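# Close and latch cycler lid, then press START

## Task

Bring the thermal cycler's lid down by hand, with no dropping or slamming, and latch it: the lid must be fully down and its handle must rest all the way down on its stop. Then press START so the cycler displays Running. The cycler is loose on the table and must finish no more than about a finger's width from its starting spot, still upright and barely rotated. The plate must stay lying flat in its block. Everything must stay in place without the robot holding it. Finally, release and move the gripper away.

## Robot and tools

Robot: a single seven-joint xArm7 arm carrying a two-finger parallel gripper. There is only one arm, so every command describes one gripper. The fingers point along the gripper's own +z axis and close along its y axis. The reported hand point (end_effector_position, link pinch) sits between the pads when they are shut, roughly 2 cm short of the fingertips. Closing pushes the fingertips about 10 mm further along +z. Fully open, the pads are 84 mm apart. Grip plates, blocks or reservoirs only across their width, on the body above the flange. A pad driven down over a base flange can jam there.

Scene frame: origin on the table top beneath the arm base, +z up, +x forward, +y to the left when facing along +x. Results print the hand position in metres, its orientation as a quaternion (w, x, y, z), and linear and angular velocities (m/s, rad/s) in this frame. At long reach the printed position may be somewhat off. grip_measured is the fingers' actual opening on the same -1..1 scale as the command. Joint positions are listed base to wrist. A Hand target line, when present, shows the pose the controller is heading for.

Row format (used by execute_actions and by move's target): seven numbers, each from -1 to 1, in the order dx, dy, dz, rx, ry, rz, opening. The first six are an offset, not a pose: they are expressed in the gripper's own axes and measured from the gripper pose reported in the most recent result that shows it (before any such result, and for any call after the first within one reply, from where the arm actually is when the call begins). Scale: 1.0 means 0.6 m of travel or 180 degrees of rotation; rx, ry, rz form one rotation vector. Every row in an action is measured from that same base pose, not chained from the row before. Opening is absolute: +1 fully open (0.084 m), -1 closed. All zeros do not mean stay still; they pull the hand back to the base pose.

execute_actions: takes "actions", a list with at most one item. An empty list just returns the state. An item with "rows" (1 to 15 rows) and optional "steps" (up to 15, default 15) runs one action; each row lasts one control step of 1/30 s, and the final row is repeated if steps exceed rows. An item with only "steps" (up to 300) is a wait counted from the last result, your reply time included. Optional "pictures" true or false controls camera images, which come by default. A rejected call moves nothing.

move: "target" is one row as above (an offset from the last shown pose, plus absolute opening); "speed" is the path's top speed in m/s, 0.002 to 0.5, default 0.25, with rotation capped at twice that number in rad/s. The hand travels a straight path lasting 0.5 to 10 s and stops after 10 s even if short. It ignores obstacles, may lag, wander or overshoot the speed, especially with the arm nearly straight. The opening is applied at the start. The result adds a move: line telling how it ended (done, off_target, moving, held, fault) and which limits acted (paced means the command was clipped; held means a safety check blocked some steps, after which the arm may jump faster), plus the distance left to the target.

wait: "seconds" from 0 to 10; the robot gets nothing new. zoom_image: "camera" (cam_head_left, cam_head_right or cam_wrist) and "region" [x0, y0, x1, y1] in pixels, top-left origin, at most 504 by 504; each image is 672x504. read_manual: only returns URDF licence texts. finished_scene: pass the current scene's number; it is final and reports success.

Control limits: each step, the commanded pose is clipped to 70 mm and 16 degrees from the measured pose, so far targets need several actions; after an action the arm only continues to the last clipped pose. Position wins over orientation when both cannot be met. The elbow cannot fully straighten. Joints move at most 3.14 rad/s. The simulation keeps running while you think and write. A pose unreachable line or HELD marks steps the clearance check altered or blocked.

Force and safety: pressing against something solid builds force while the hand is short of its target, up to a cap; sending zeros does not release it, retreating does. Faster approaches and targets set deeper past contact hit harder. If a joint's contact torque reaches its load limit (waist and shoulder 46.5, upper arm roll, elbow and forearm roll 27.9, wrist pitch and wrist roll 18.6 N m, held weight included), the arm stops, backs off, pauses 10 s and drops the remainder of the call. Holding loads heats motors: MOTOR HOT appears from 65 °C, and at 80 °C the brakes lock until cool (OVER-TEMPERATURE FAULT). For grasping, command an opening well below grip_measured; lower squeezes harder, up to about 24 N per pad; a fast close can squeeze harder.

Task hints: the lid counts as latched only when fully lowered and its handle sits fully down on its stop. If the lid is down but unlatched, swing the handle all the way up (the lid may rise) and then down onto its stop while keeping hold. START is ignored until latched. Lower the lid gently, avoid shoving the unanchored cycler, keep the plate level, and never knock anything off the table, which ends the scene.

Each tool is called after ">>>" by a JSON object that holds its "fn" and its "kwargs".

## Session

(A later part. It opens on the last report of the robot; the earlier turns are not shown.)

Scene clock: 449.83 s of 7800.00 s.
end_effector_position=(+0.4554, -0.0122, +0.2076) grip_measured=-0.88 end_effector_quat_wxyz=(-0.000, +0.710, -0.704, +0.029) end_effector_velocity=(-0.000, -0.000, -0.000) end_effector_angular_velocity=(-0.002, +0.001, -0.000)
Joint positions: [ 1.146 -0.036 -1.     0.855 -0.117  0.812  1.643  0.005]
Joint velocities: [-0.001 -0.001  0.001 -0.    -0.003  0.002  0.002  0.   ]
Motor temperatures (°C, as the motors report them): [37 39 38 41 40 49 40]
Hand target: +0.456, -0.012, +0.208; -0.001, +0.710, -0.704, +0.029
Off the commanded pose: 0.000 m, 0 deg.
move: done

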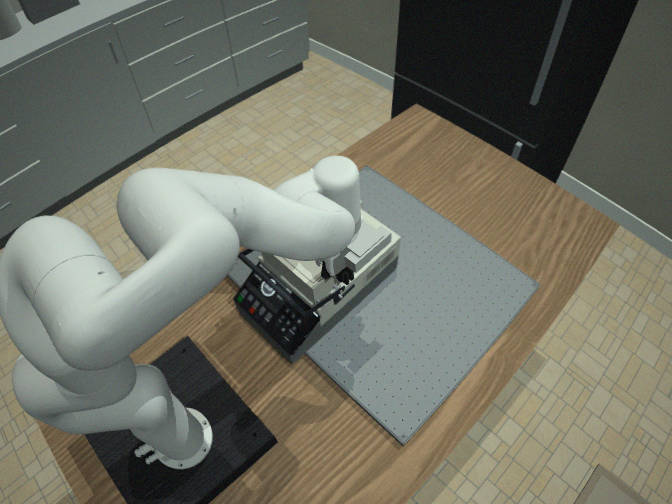

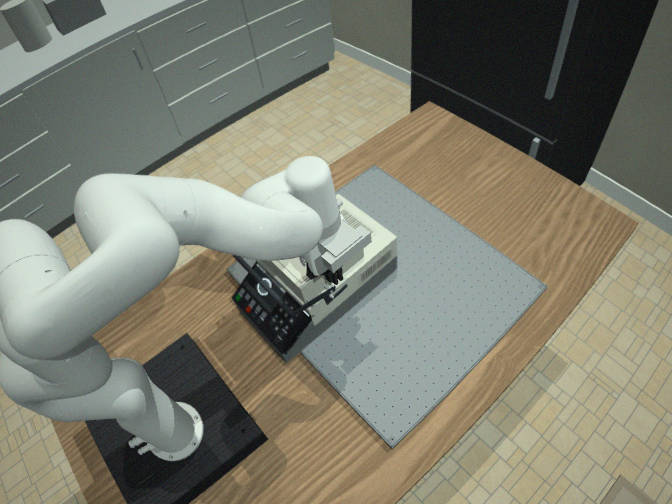

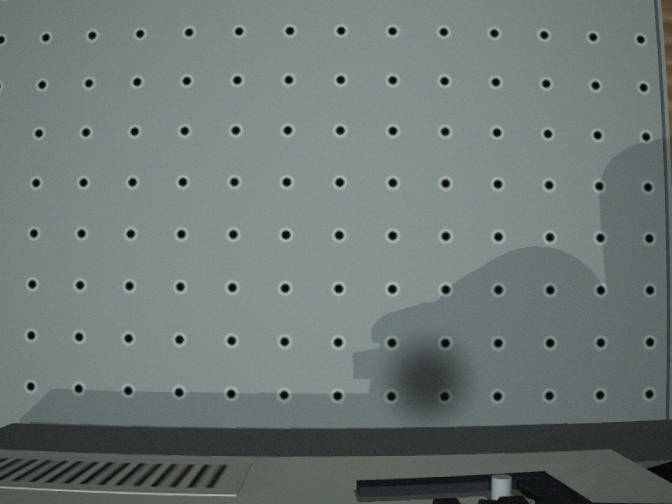

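>>> {"fn": "move", "kwargs": {"target": [0,-0.003,-0.014,0,0,0,-1], "speed": 0.008}}

>>> {"fn": "move", "kwargs": {"target": [0,-0.025,-0.006,0,0,0,-1], "speed": 0.008}}

>>> {"fn": "zoom_image", "kwargs": {"camera": "cam_head_right", "region": [260,220,420,380]}}

Scene clock: 452.47 s of 7800.00 s.
end_effector_position=(+0.4560, -0.0118, +0.2153) grip_measured=-0.88 end_effector_quat_wxyz=(+0.000, +0.710, -0.704, +0.028) end_effector_velocity=(-0.000, +0.000, +0.000) end_effector_angular_velocity=(-0.001, +0.001, +0.000)
Joint positions: [ 1.146 -0.053 -0.996  0.87  -0.133  0.839  1.656  0.005]
Joint velocities: [-0.    -0.     0.001  0.001 -0.002  0.002  0.002  0.   ]
Motor temperatures (°C, as the motors report them): [37 39 38 41 40 49 40]
Hand target: +0.457, -0.012, +0.216; -0.000, +0.710, -0.704, +0.029
Off the commanded pose: 0.001 m, 0 deg.
move: done

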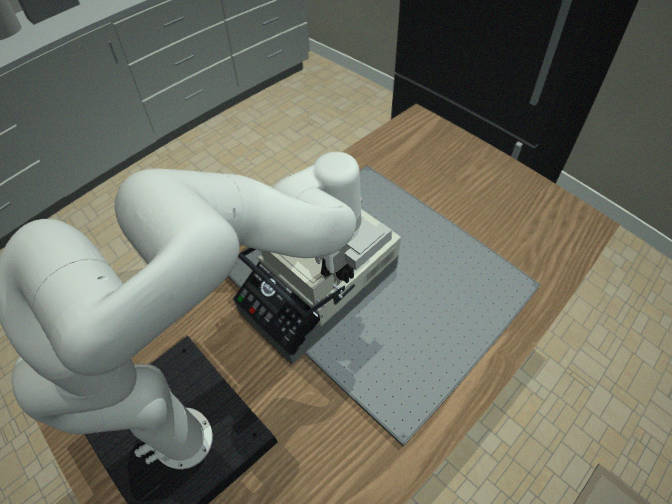

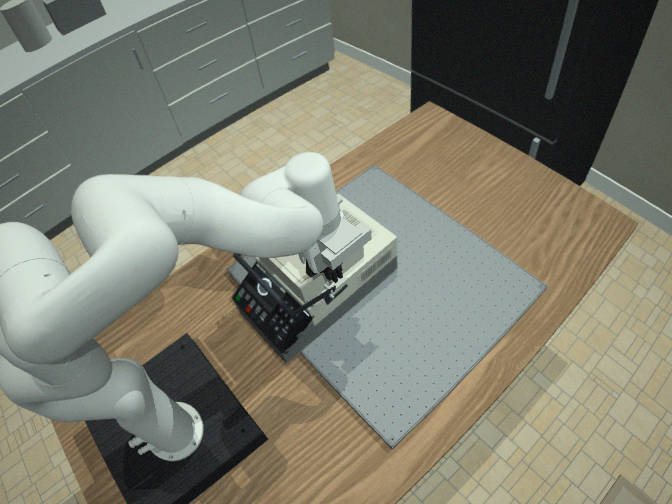

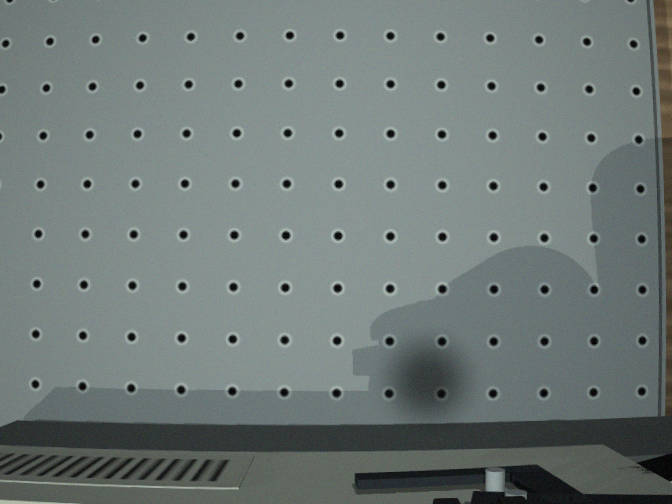

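Scene clock: 454.83 s of 7800.00 s.
end_effector_position=(+0.4626, -0.0119, +0.2152) grip_measured=-0.73 end_effector_quat_wxyz=(+0.011, +0.710, -0.704, +0.018) end_effector_velocity=(+0.000, +0.000, -0.000) end_effector_angular_velocity=(+0.000, -0.001, +0.000)
Joint positions: [ 1.146  0.019 -1.006  0.922 -0.051  0.877  1.594  0.012]
Joint velocities: [ 0.     0.001  0.    -0.     0.001 -0.001 -0.001  0.001]
Motor temperatures (°C, as the motors report them): [37 39 38 42 40 49 40]
Hand target: +0.471, -0.011, +0.220; +0.000, +0.710, -0.704, +0.028
Off the commanded pose: 0.009 m, 2 deg.
move: off_target

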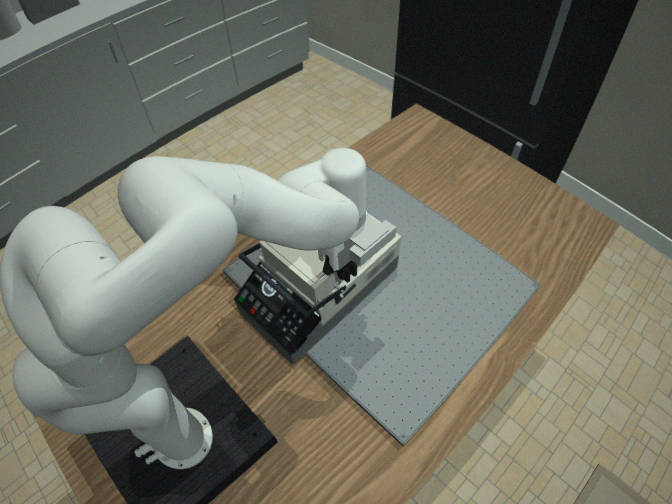

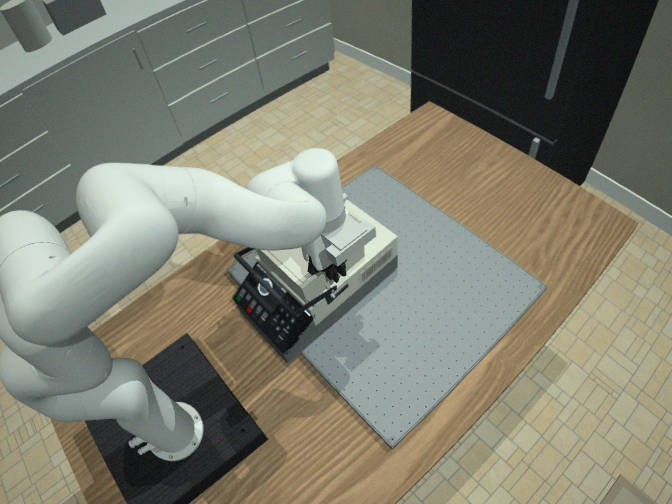

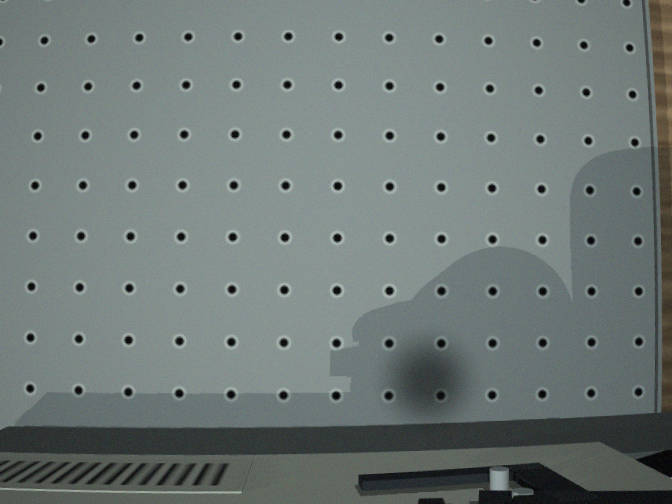

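Region (260, 220, 420, 380) of cam_head_right's 672x504 image, scaled by 3.150, with more detail than that image has.

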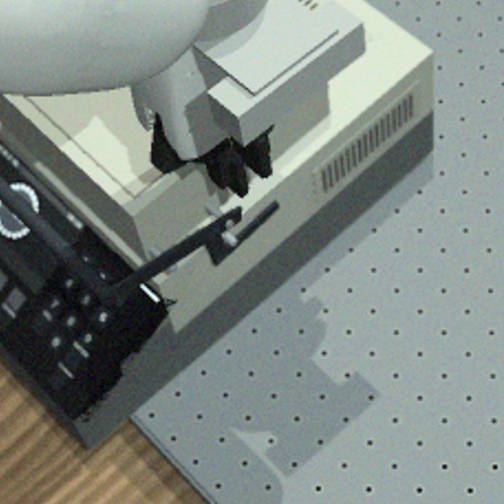

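>>> {"fn": "move", "kwargs": {"target": [0,0.012,0,0,0,0,-0.5], "speed": 0.03}}

>>> {"fn": "move", "kwargs": {"target": [0,0,-0.07,0,0,0,-0.5], "speed": 0.1}}

>>> {"fn": "move", "kwargs": {"target": [-0.145,0.26,0,0,0,0,-1], "speed": 0.15}}

>>> {"fn": "move", "kwargs": {"target": [0,-0.005,0.15,0,0,0,-1], "speed": 0.05}}

Scene clock: 469.50 s of 7800.00 s.
end_effector_position=(+0.4556, -0.0116, +0.2153) grip_measured=-0.52 end_effector_quat_wxyz=(+0.010, +0.710, -0.704, +0.018) end_effector_velocity=(-0.002, -0.001, -0.002) end_effector_angular_velocity=(-0.002, +0.005, -0.001)
Joint positions: [ 1.149 -0.022 -1.001  0.897 -0.096  0.875  1.628  0.021]
Joint velocities: [-0.001 -0.002 -0.    -0.006 -0.004  0.     0.003  0.   ]
Motor temperatures (°C, as the motors report them): [37 39 39 44 40 52 40]
Hand target: +0.455, -0.012, +0.215; +0.011, +0.710, -0.704, +0.018
Off the commanded pose: 0.001 m, 0 deg.
After step 90, 10.87 s passed at rest.
move: done

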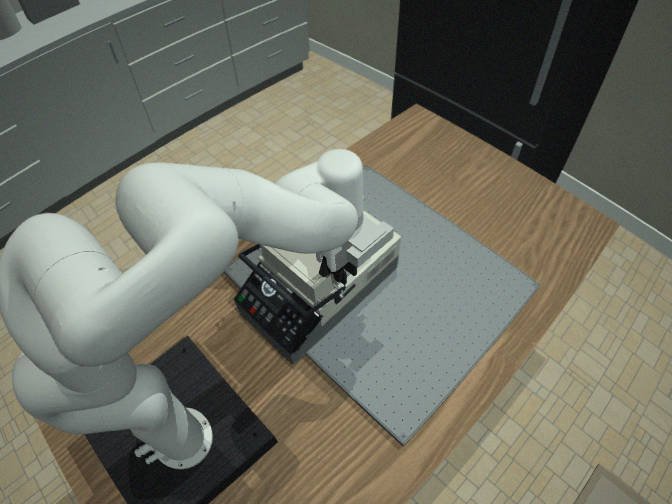

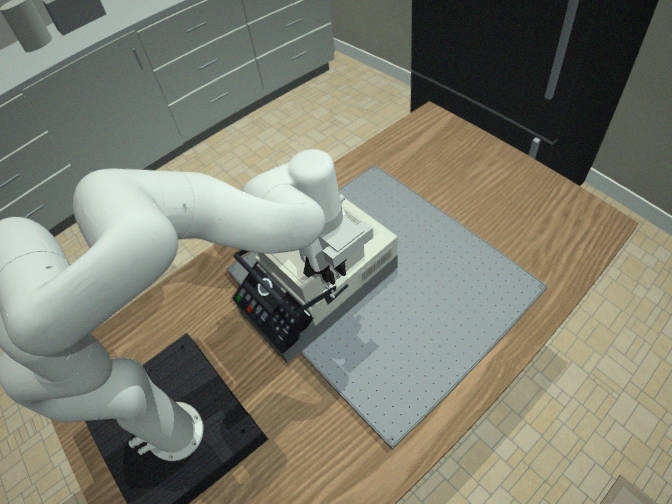

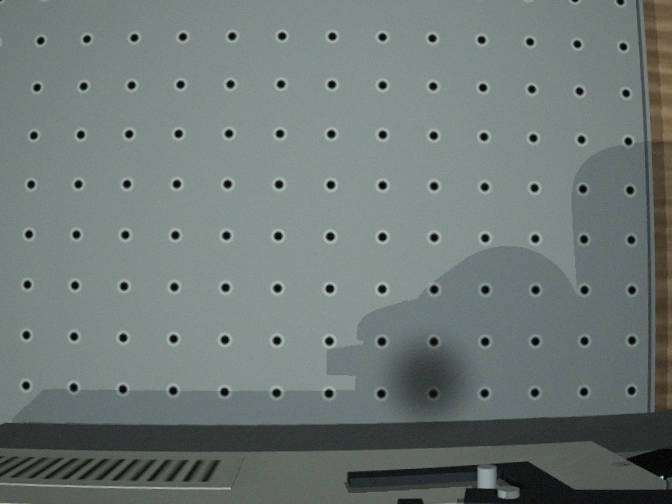

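Scene clock: 470.33 s of 7800.00 s.
end_effector_position=(+0.4551, -0.0095, +0.2570) grip_measured=-0.52 end_effector_quat_wxyz=(+0.011, +0.710, -0.704, +0.018) end_effector_velocity=(+0.001, -0.001, +0.003) end_effector_angular_velocity=(-0.000, -0.003, -0.003)
Joint positions: [ 1.149 -0.125 -0.968  0.962 -0.188  1.007  1.701  0.021]
Joint velocities: [-0.002 -0.006  0.001  0.004 -0.006  0.005  0.004  0.   ]
Motor temperatures (°C, as the motors report them): [37 39 39 44 40 52 40]
Hand target: +0.455, -0.010, +0.257; +0.010, +0.710, -0.704, +0.018
Off the commanded pose: 0.000 m, 0 deg.
move: done

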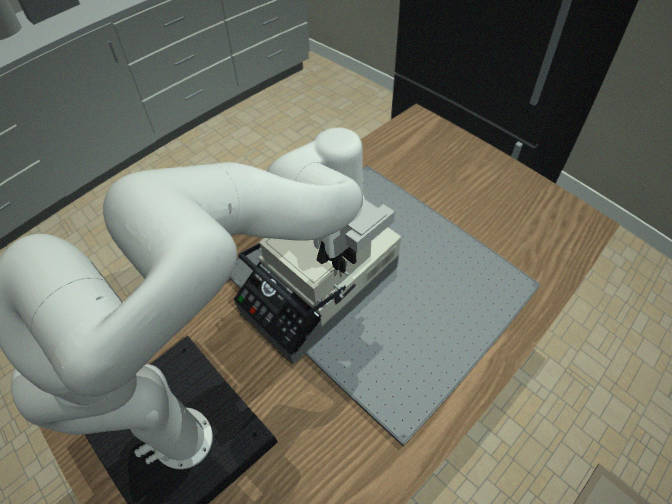

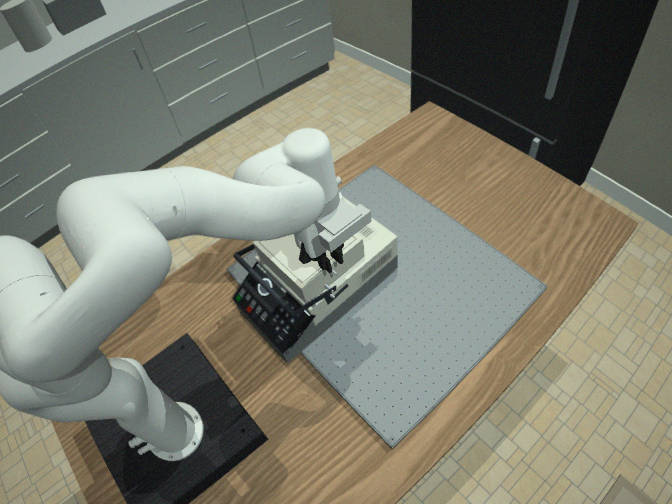

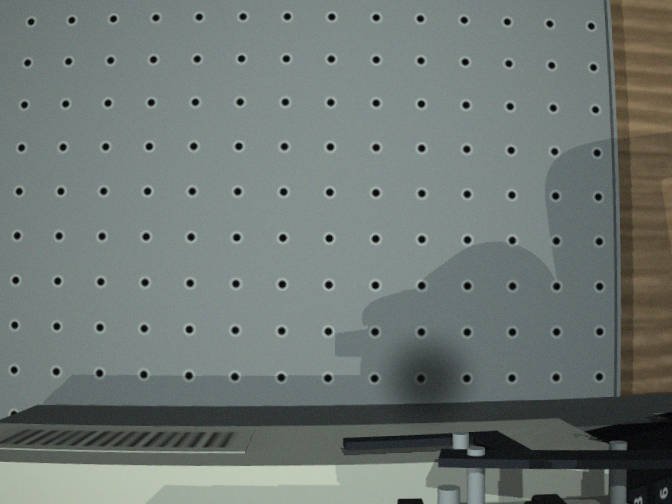

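Scene clock: 472.00 s of 7800.00 s.
end_effector_position=(+0.2983, +0.0761, +0.2522) grip_measured=-1.00 end_effector_quat_wxyz=(+0.011, +0.710, -0.704, +0.017) end_effector_velocity=(-0.002, +0.001, -0.001) end_effector_angular_velocity=(-0.002, +0.002, +0.001)
Joint positions: [ 1.071 -0.671 -0.558  0.517 -0.441  1.143  2.228  0.   ]
Joint velocities: [-0.001 -0.004  0.005 -0.006  0.001  0.002  0.004  0.   ]
Motor temperatures (°C, as the motors report them): [37 39 39 43 40 52 40]
Hand target: +0.298, +0.076, +0.252; +0.011, +0.710, -0.704, +0.017
Off the commanded pose: 0.000 m, 0 deg.
move: done

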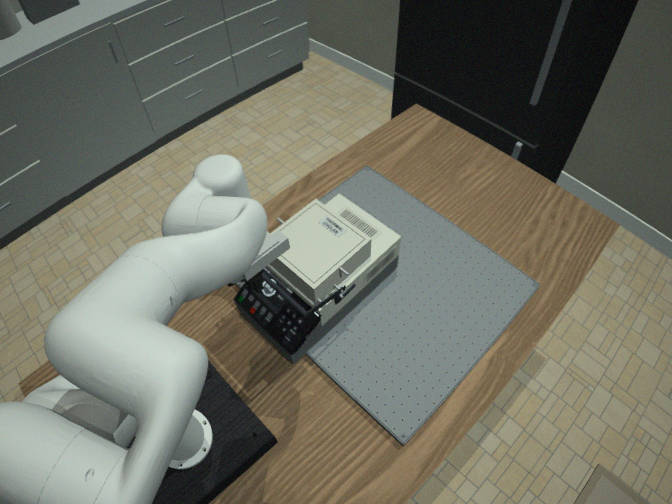

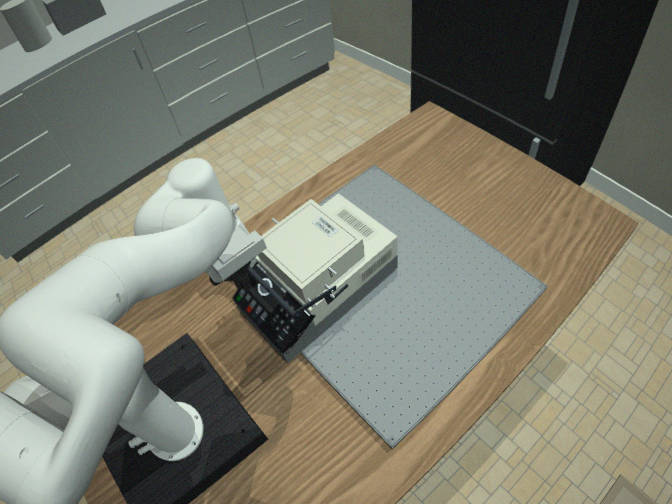

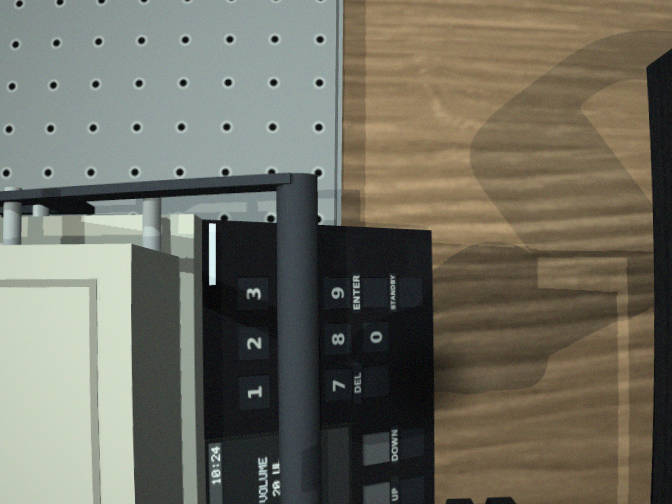

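Scene clock: 474.13 s of 7800.00 s.
end_effector_position=(+0.3023, +0.0721, +0.1625) grip_measured=-1.00 end_effector_quat_wxyz=(+0.011, +0.710, -0.704, +0.017) end_effector_velocity=(+0.000, -0.000, -0.002) end_effector_angular_velocity=(+0.001, +0.000, -0.002)
Joint positions: [ 1.08  -0.467 -0.703  0.378 -0.512  0.795  2.222  0.   ]
Joint velocities: [ 0.     0.007 -0.004 -0.001  0.001 -0.009 -0.001  0.   ]
Motor temperatures (°C, as the motors report them): [37 39 39 43 40 52 40]
Hand target: +0.302, +0.072, +0.162; +0.011, +0.710, -0.704, +0.017
Off the commanded pose: 0.001 m, 0 deg.
move: done

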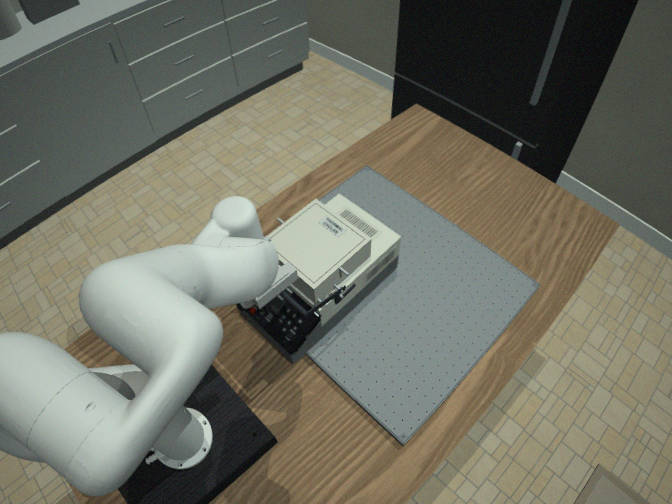

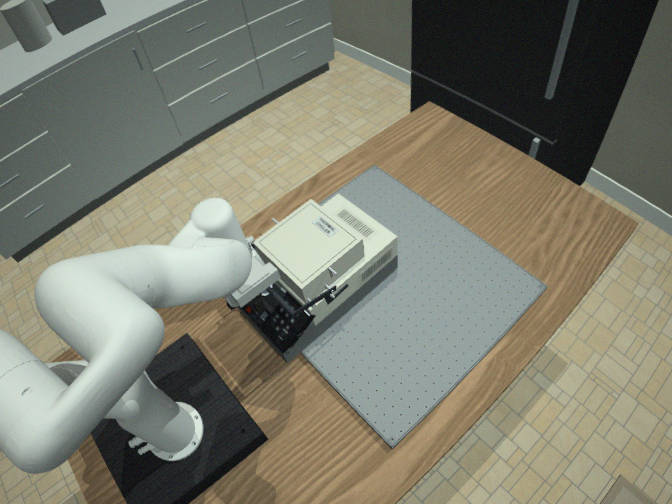

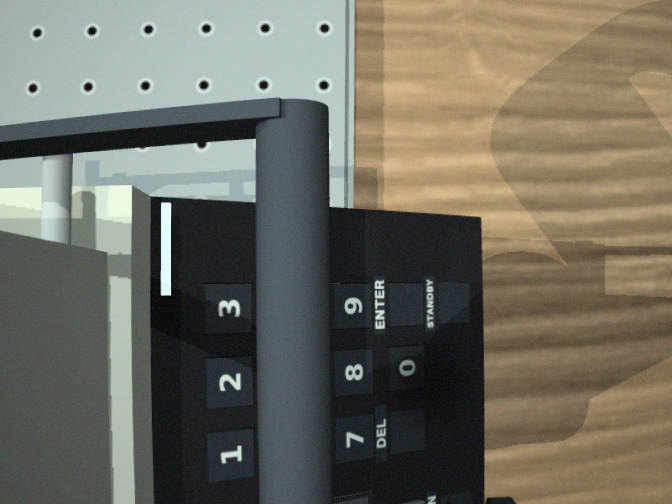

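>>> {"fn": "move", "kwargs": {"target": [-0.035,-0.015,-0.004,0,0,0.01,-1], "speed": 0.03}}

>>> {"fn": "move", "kwargs": {"target": [0,-0.03,-0.006,0,0,0,-1], "speed": 0.008}}

Scene clock: 476.53 s of 7800.00 s.
end_effector_position=(+0.3111, +0.0932, +0.1640) grip_measured=-1.00 end_effector_quat_wxyz=(+0.011, +0.699, -0.715, +0.017) end_effector_velocity=(+0.000, +0.001, -0.000) end_effector_angular_velocity=(+0.000, +0.002, -0.004)
Joint positions: [ 1.134 -0.4   -0.69   0.423 -0.455  0.776  2.268  0.   ]
Joint velocities: [ 0.003  0.005  0.     0.003  0.005 -0.     0.002  0.   ]
Motor temperatures (°C, as the motors report them): [37 39 39 42 40 51 40]
Hand target: +0.311, +0.093, +0.164; +0.011, +0.699, -0.715, +0.017
Off the commanded pose: 0.000 m, 0 deg.
move: done

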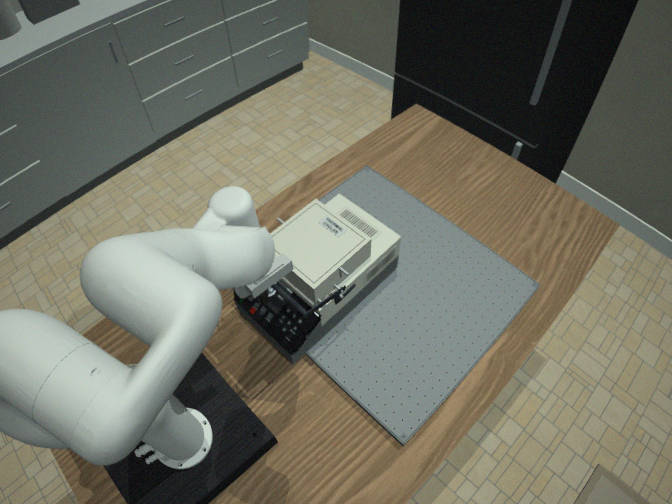

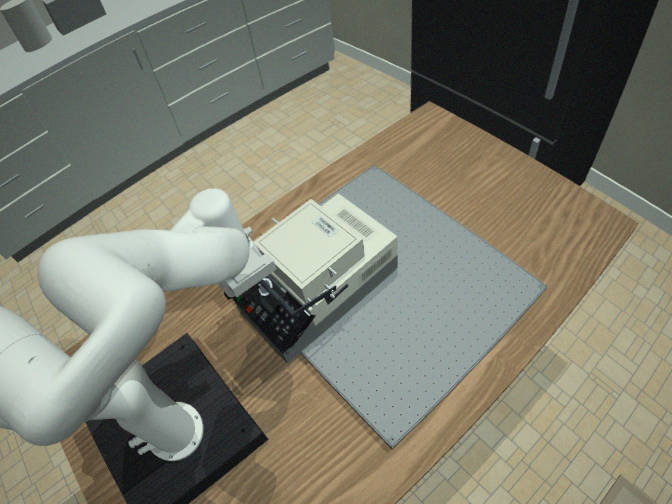

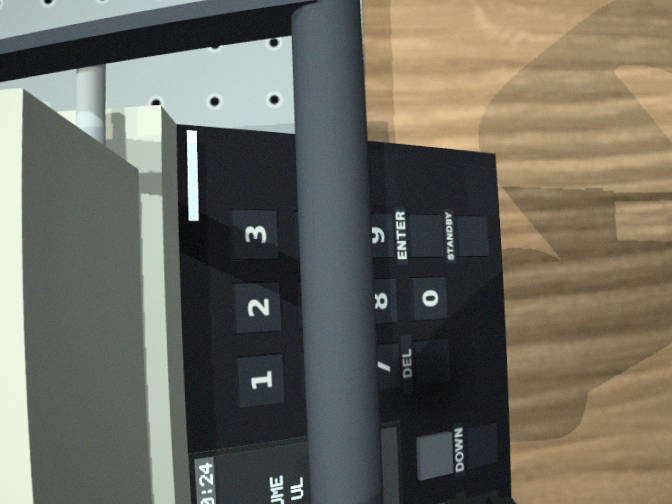

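Scene clock: 479.03 s of 7800.00 s.
end_effector_position=(+0.3216, +0.0918, +0.1653) grip_measured=-1.00 end_effector_quat_wxyz=(+0.022, +0.701, -0.713, +0.014) end_effector_velocity=(+0.000, -0.000, -0.000) end_effector_angular_velocity=(-0.005, +0.004, +0.001)
Joint positions: [ 1.157 -0.349 -0.714  0.473 -0.416  0.794  2.222  0.   ]
Joint velocities: [-0.009  0.009  0.012  0.004  0.01   0.003 -0.007  0.   ]
Motor temperatures (°C, as the motors report them): [37 39 39 42 40 51 40]
Hand target: +0.329, +0.093, +0.168; +0.011, +0.699, -0.715, +0.017
Off the commanded pose: 0.008 m, 1 deg.
move: off_target

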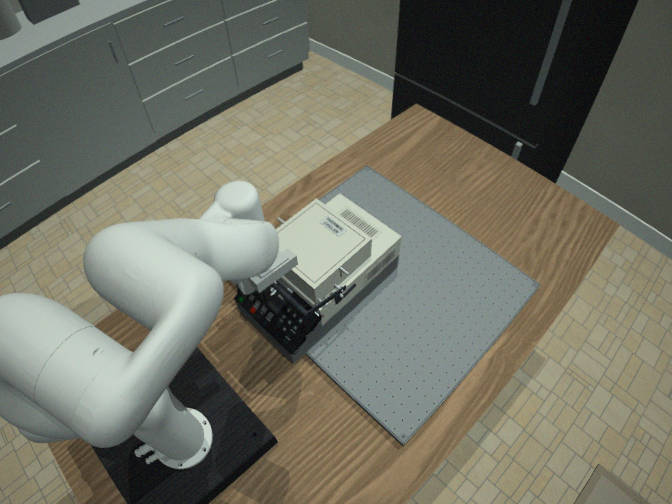

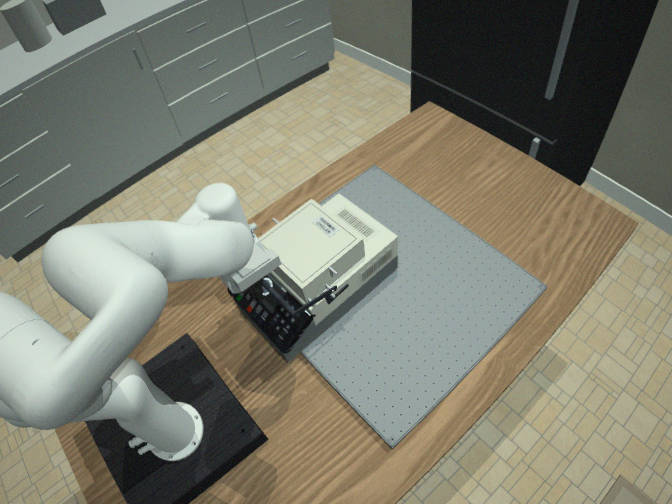

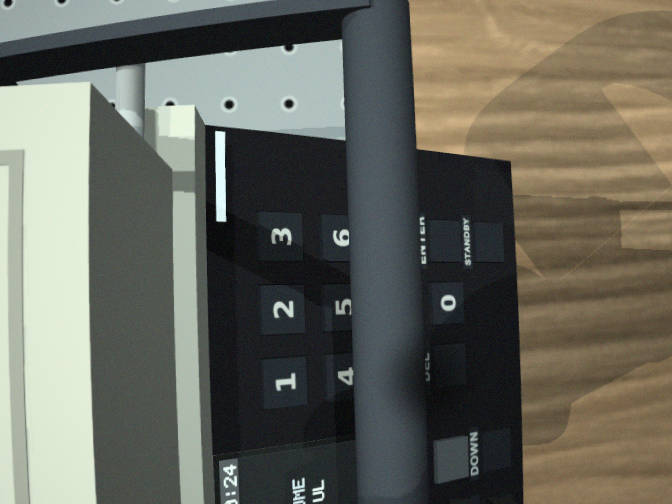

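>>> {"fn": "move", "kwargs": {"target": [0,-0.02,-0.012,0.006,0,0,-1], "speed": 0.008}}

>>> {"fn": "move", "kwargs": {"target": [0,-0.02,-0.012,0.006,0,0,-1], "speed": 0.008}}

Scene clock: 481.73 s of 7800.00 s.
end_effector_position=(+0.3219, +0.0911, +0.1664) grip_measured=-1.00 end_effector_quat_wxyz=(+0.030, +0.705, -0.709, +0.016) end_effector_velocity=(+0.001, +0.000, +0.001) end_effector_angular_velocity=(+0.000, -0.002, +0.001)
Joint positions: [ 1.144 -0.335 -0.694  0.485 -0.402  0.81   2.204  0.   ]
Joint velocities: [-0.008  0.003  0.008  0.002  0.004 -0.002 -0.004  0.   ]
Motor temperatures (°C, as the motors report them): [38 39 39 42 40 52 40]
Hand target: +0.333, +0.092, +0.173; +0.015, +0.701, -0.712, +0.021
Off the commanded pose: 0.013 m, 2 deg.
move: off_target

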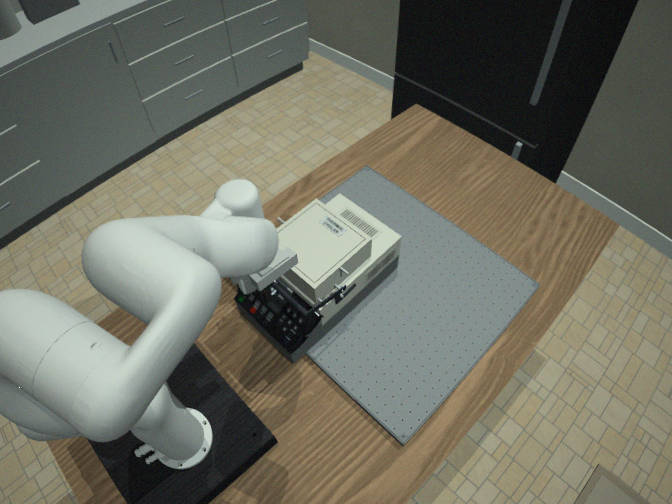

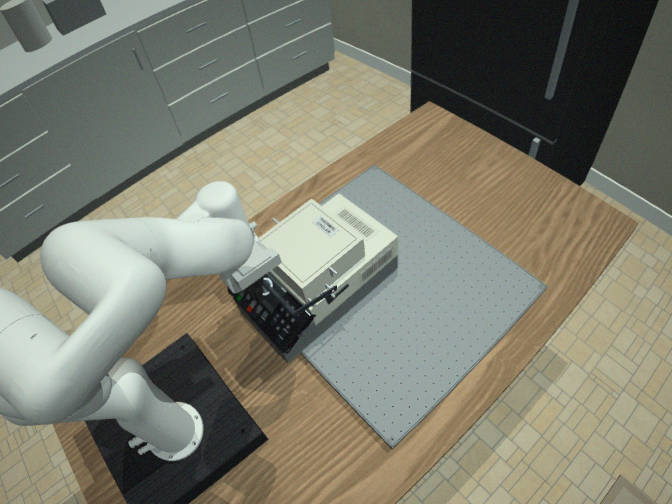

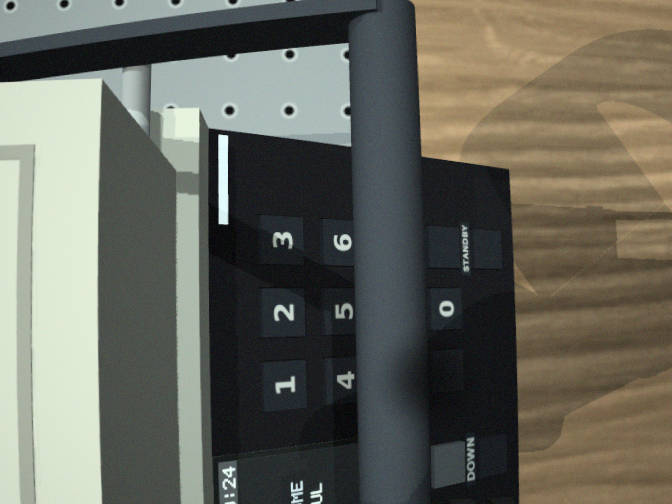

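Scene clock: 483.70 s of 7800.00 s.
end_effector_position=(+0.3219, +0.0905, +0.1670) grip_measured=-1.00 end_effector_quat_wxyz=(+0.038, +0.708, -0.705, +0.016) end_effector_velocity=(-0.000, -0.000, +0.000) end_effector_angular_velocity=(-0.000, +0.000, +0.001)
Joint positions: [ 1.14  -0.323 -0.682  0.497 -0.393  0.827  2.19   0.   ]
Joint velocities: [-0.006  0.001  0.006  0.     0.003  0.    -0.003  0.   ]
Motor temperatures (°C, as the motors report them): [38 39 39 43 40 52 40]
Hand target: +0.334, +0.091, +0.174; +0.023, +0.705, -0.708, +0.022
Off the commanded pose: 0.014 m, 2 deg.
move: off_target

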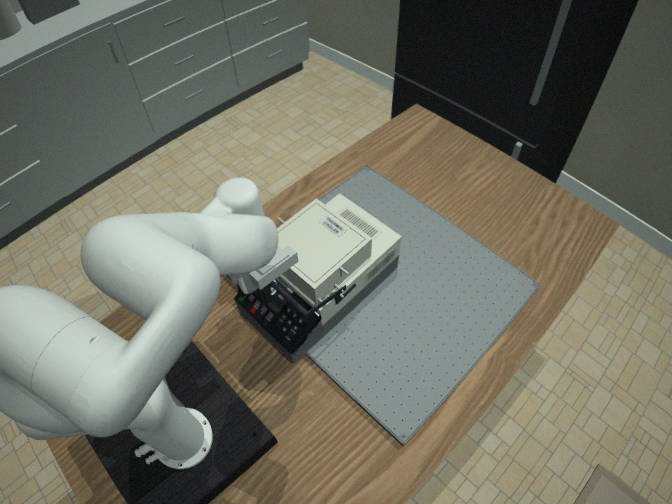

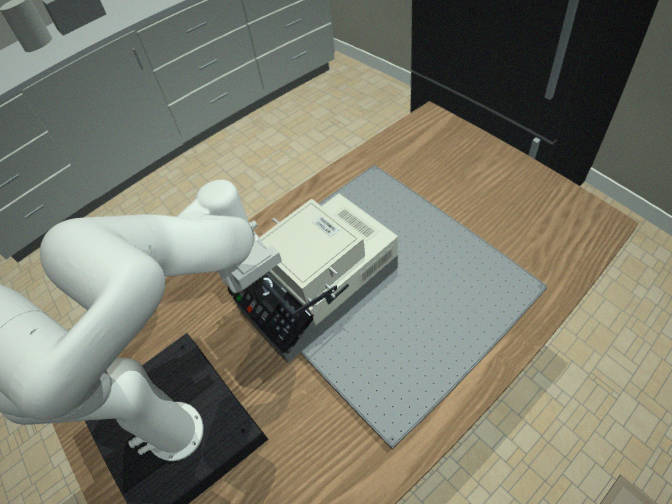

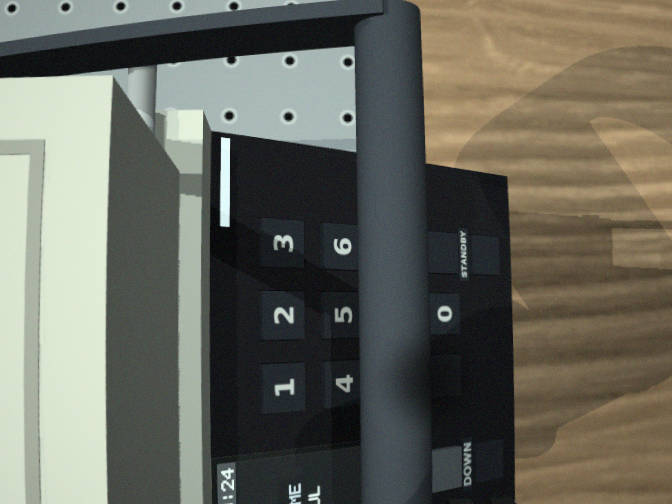

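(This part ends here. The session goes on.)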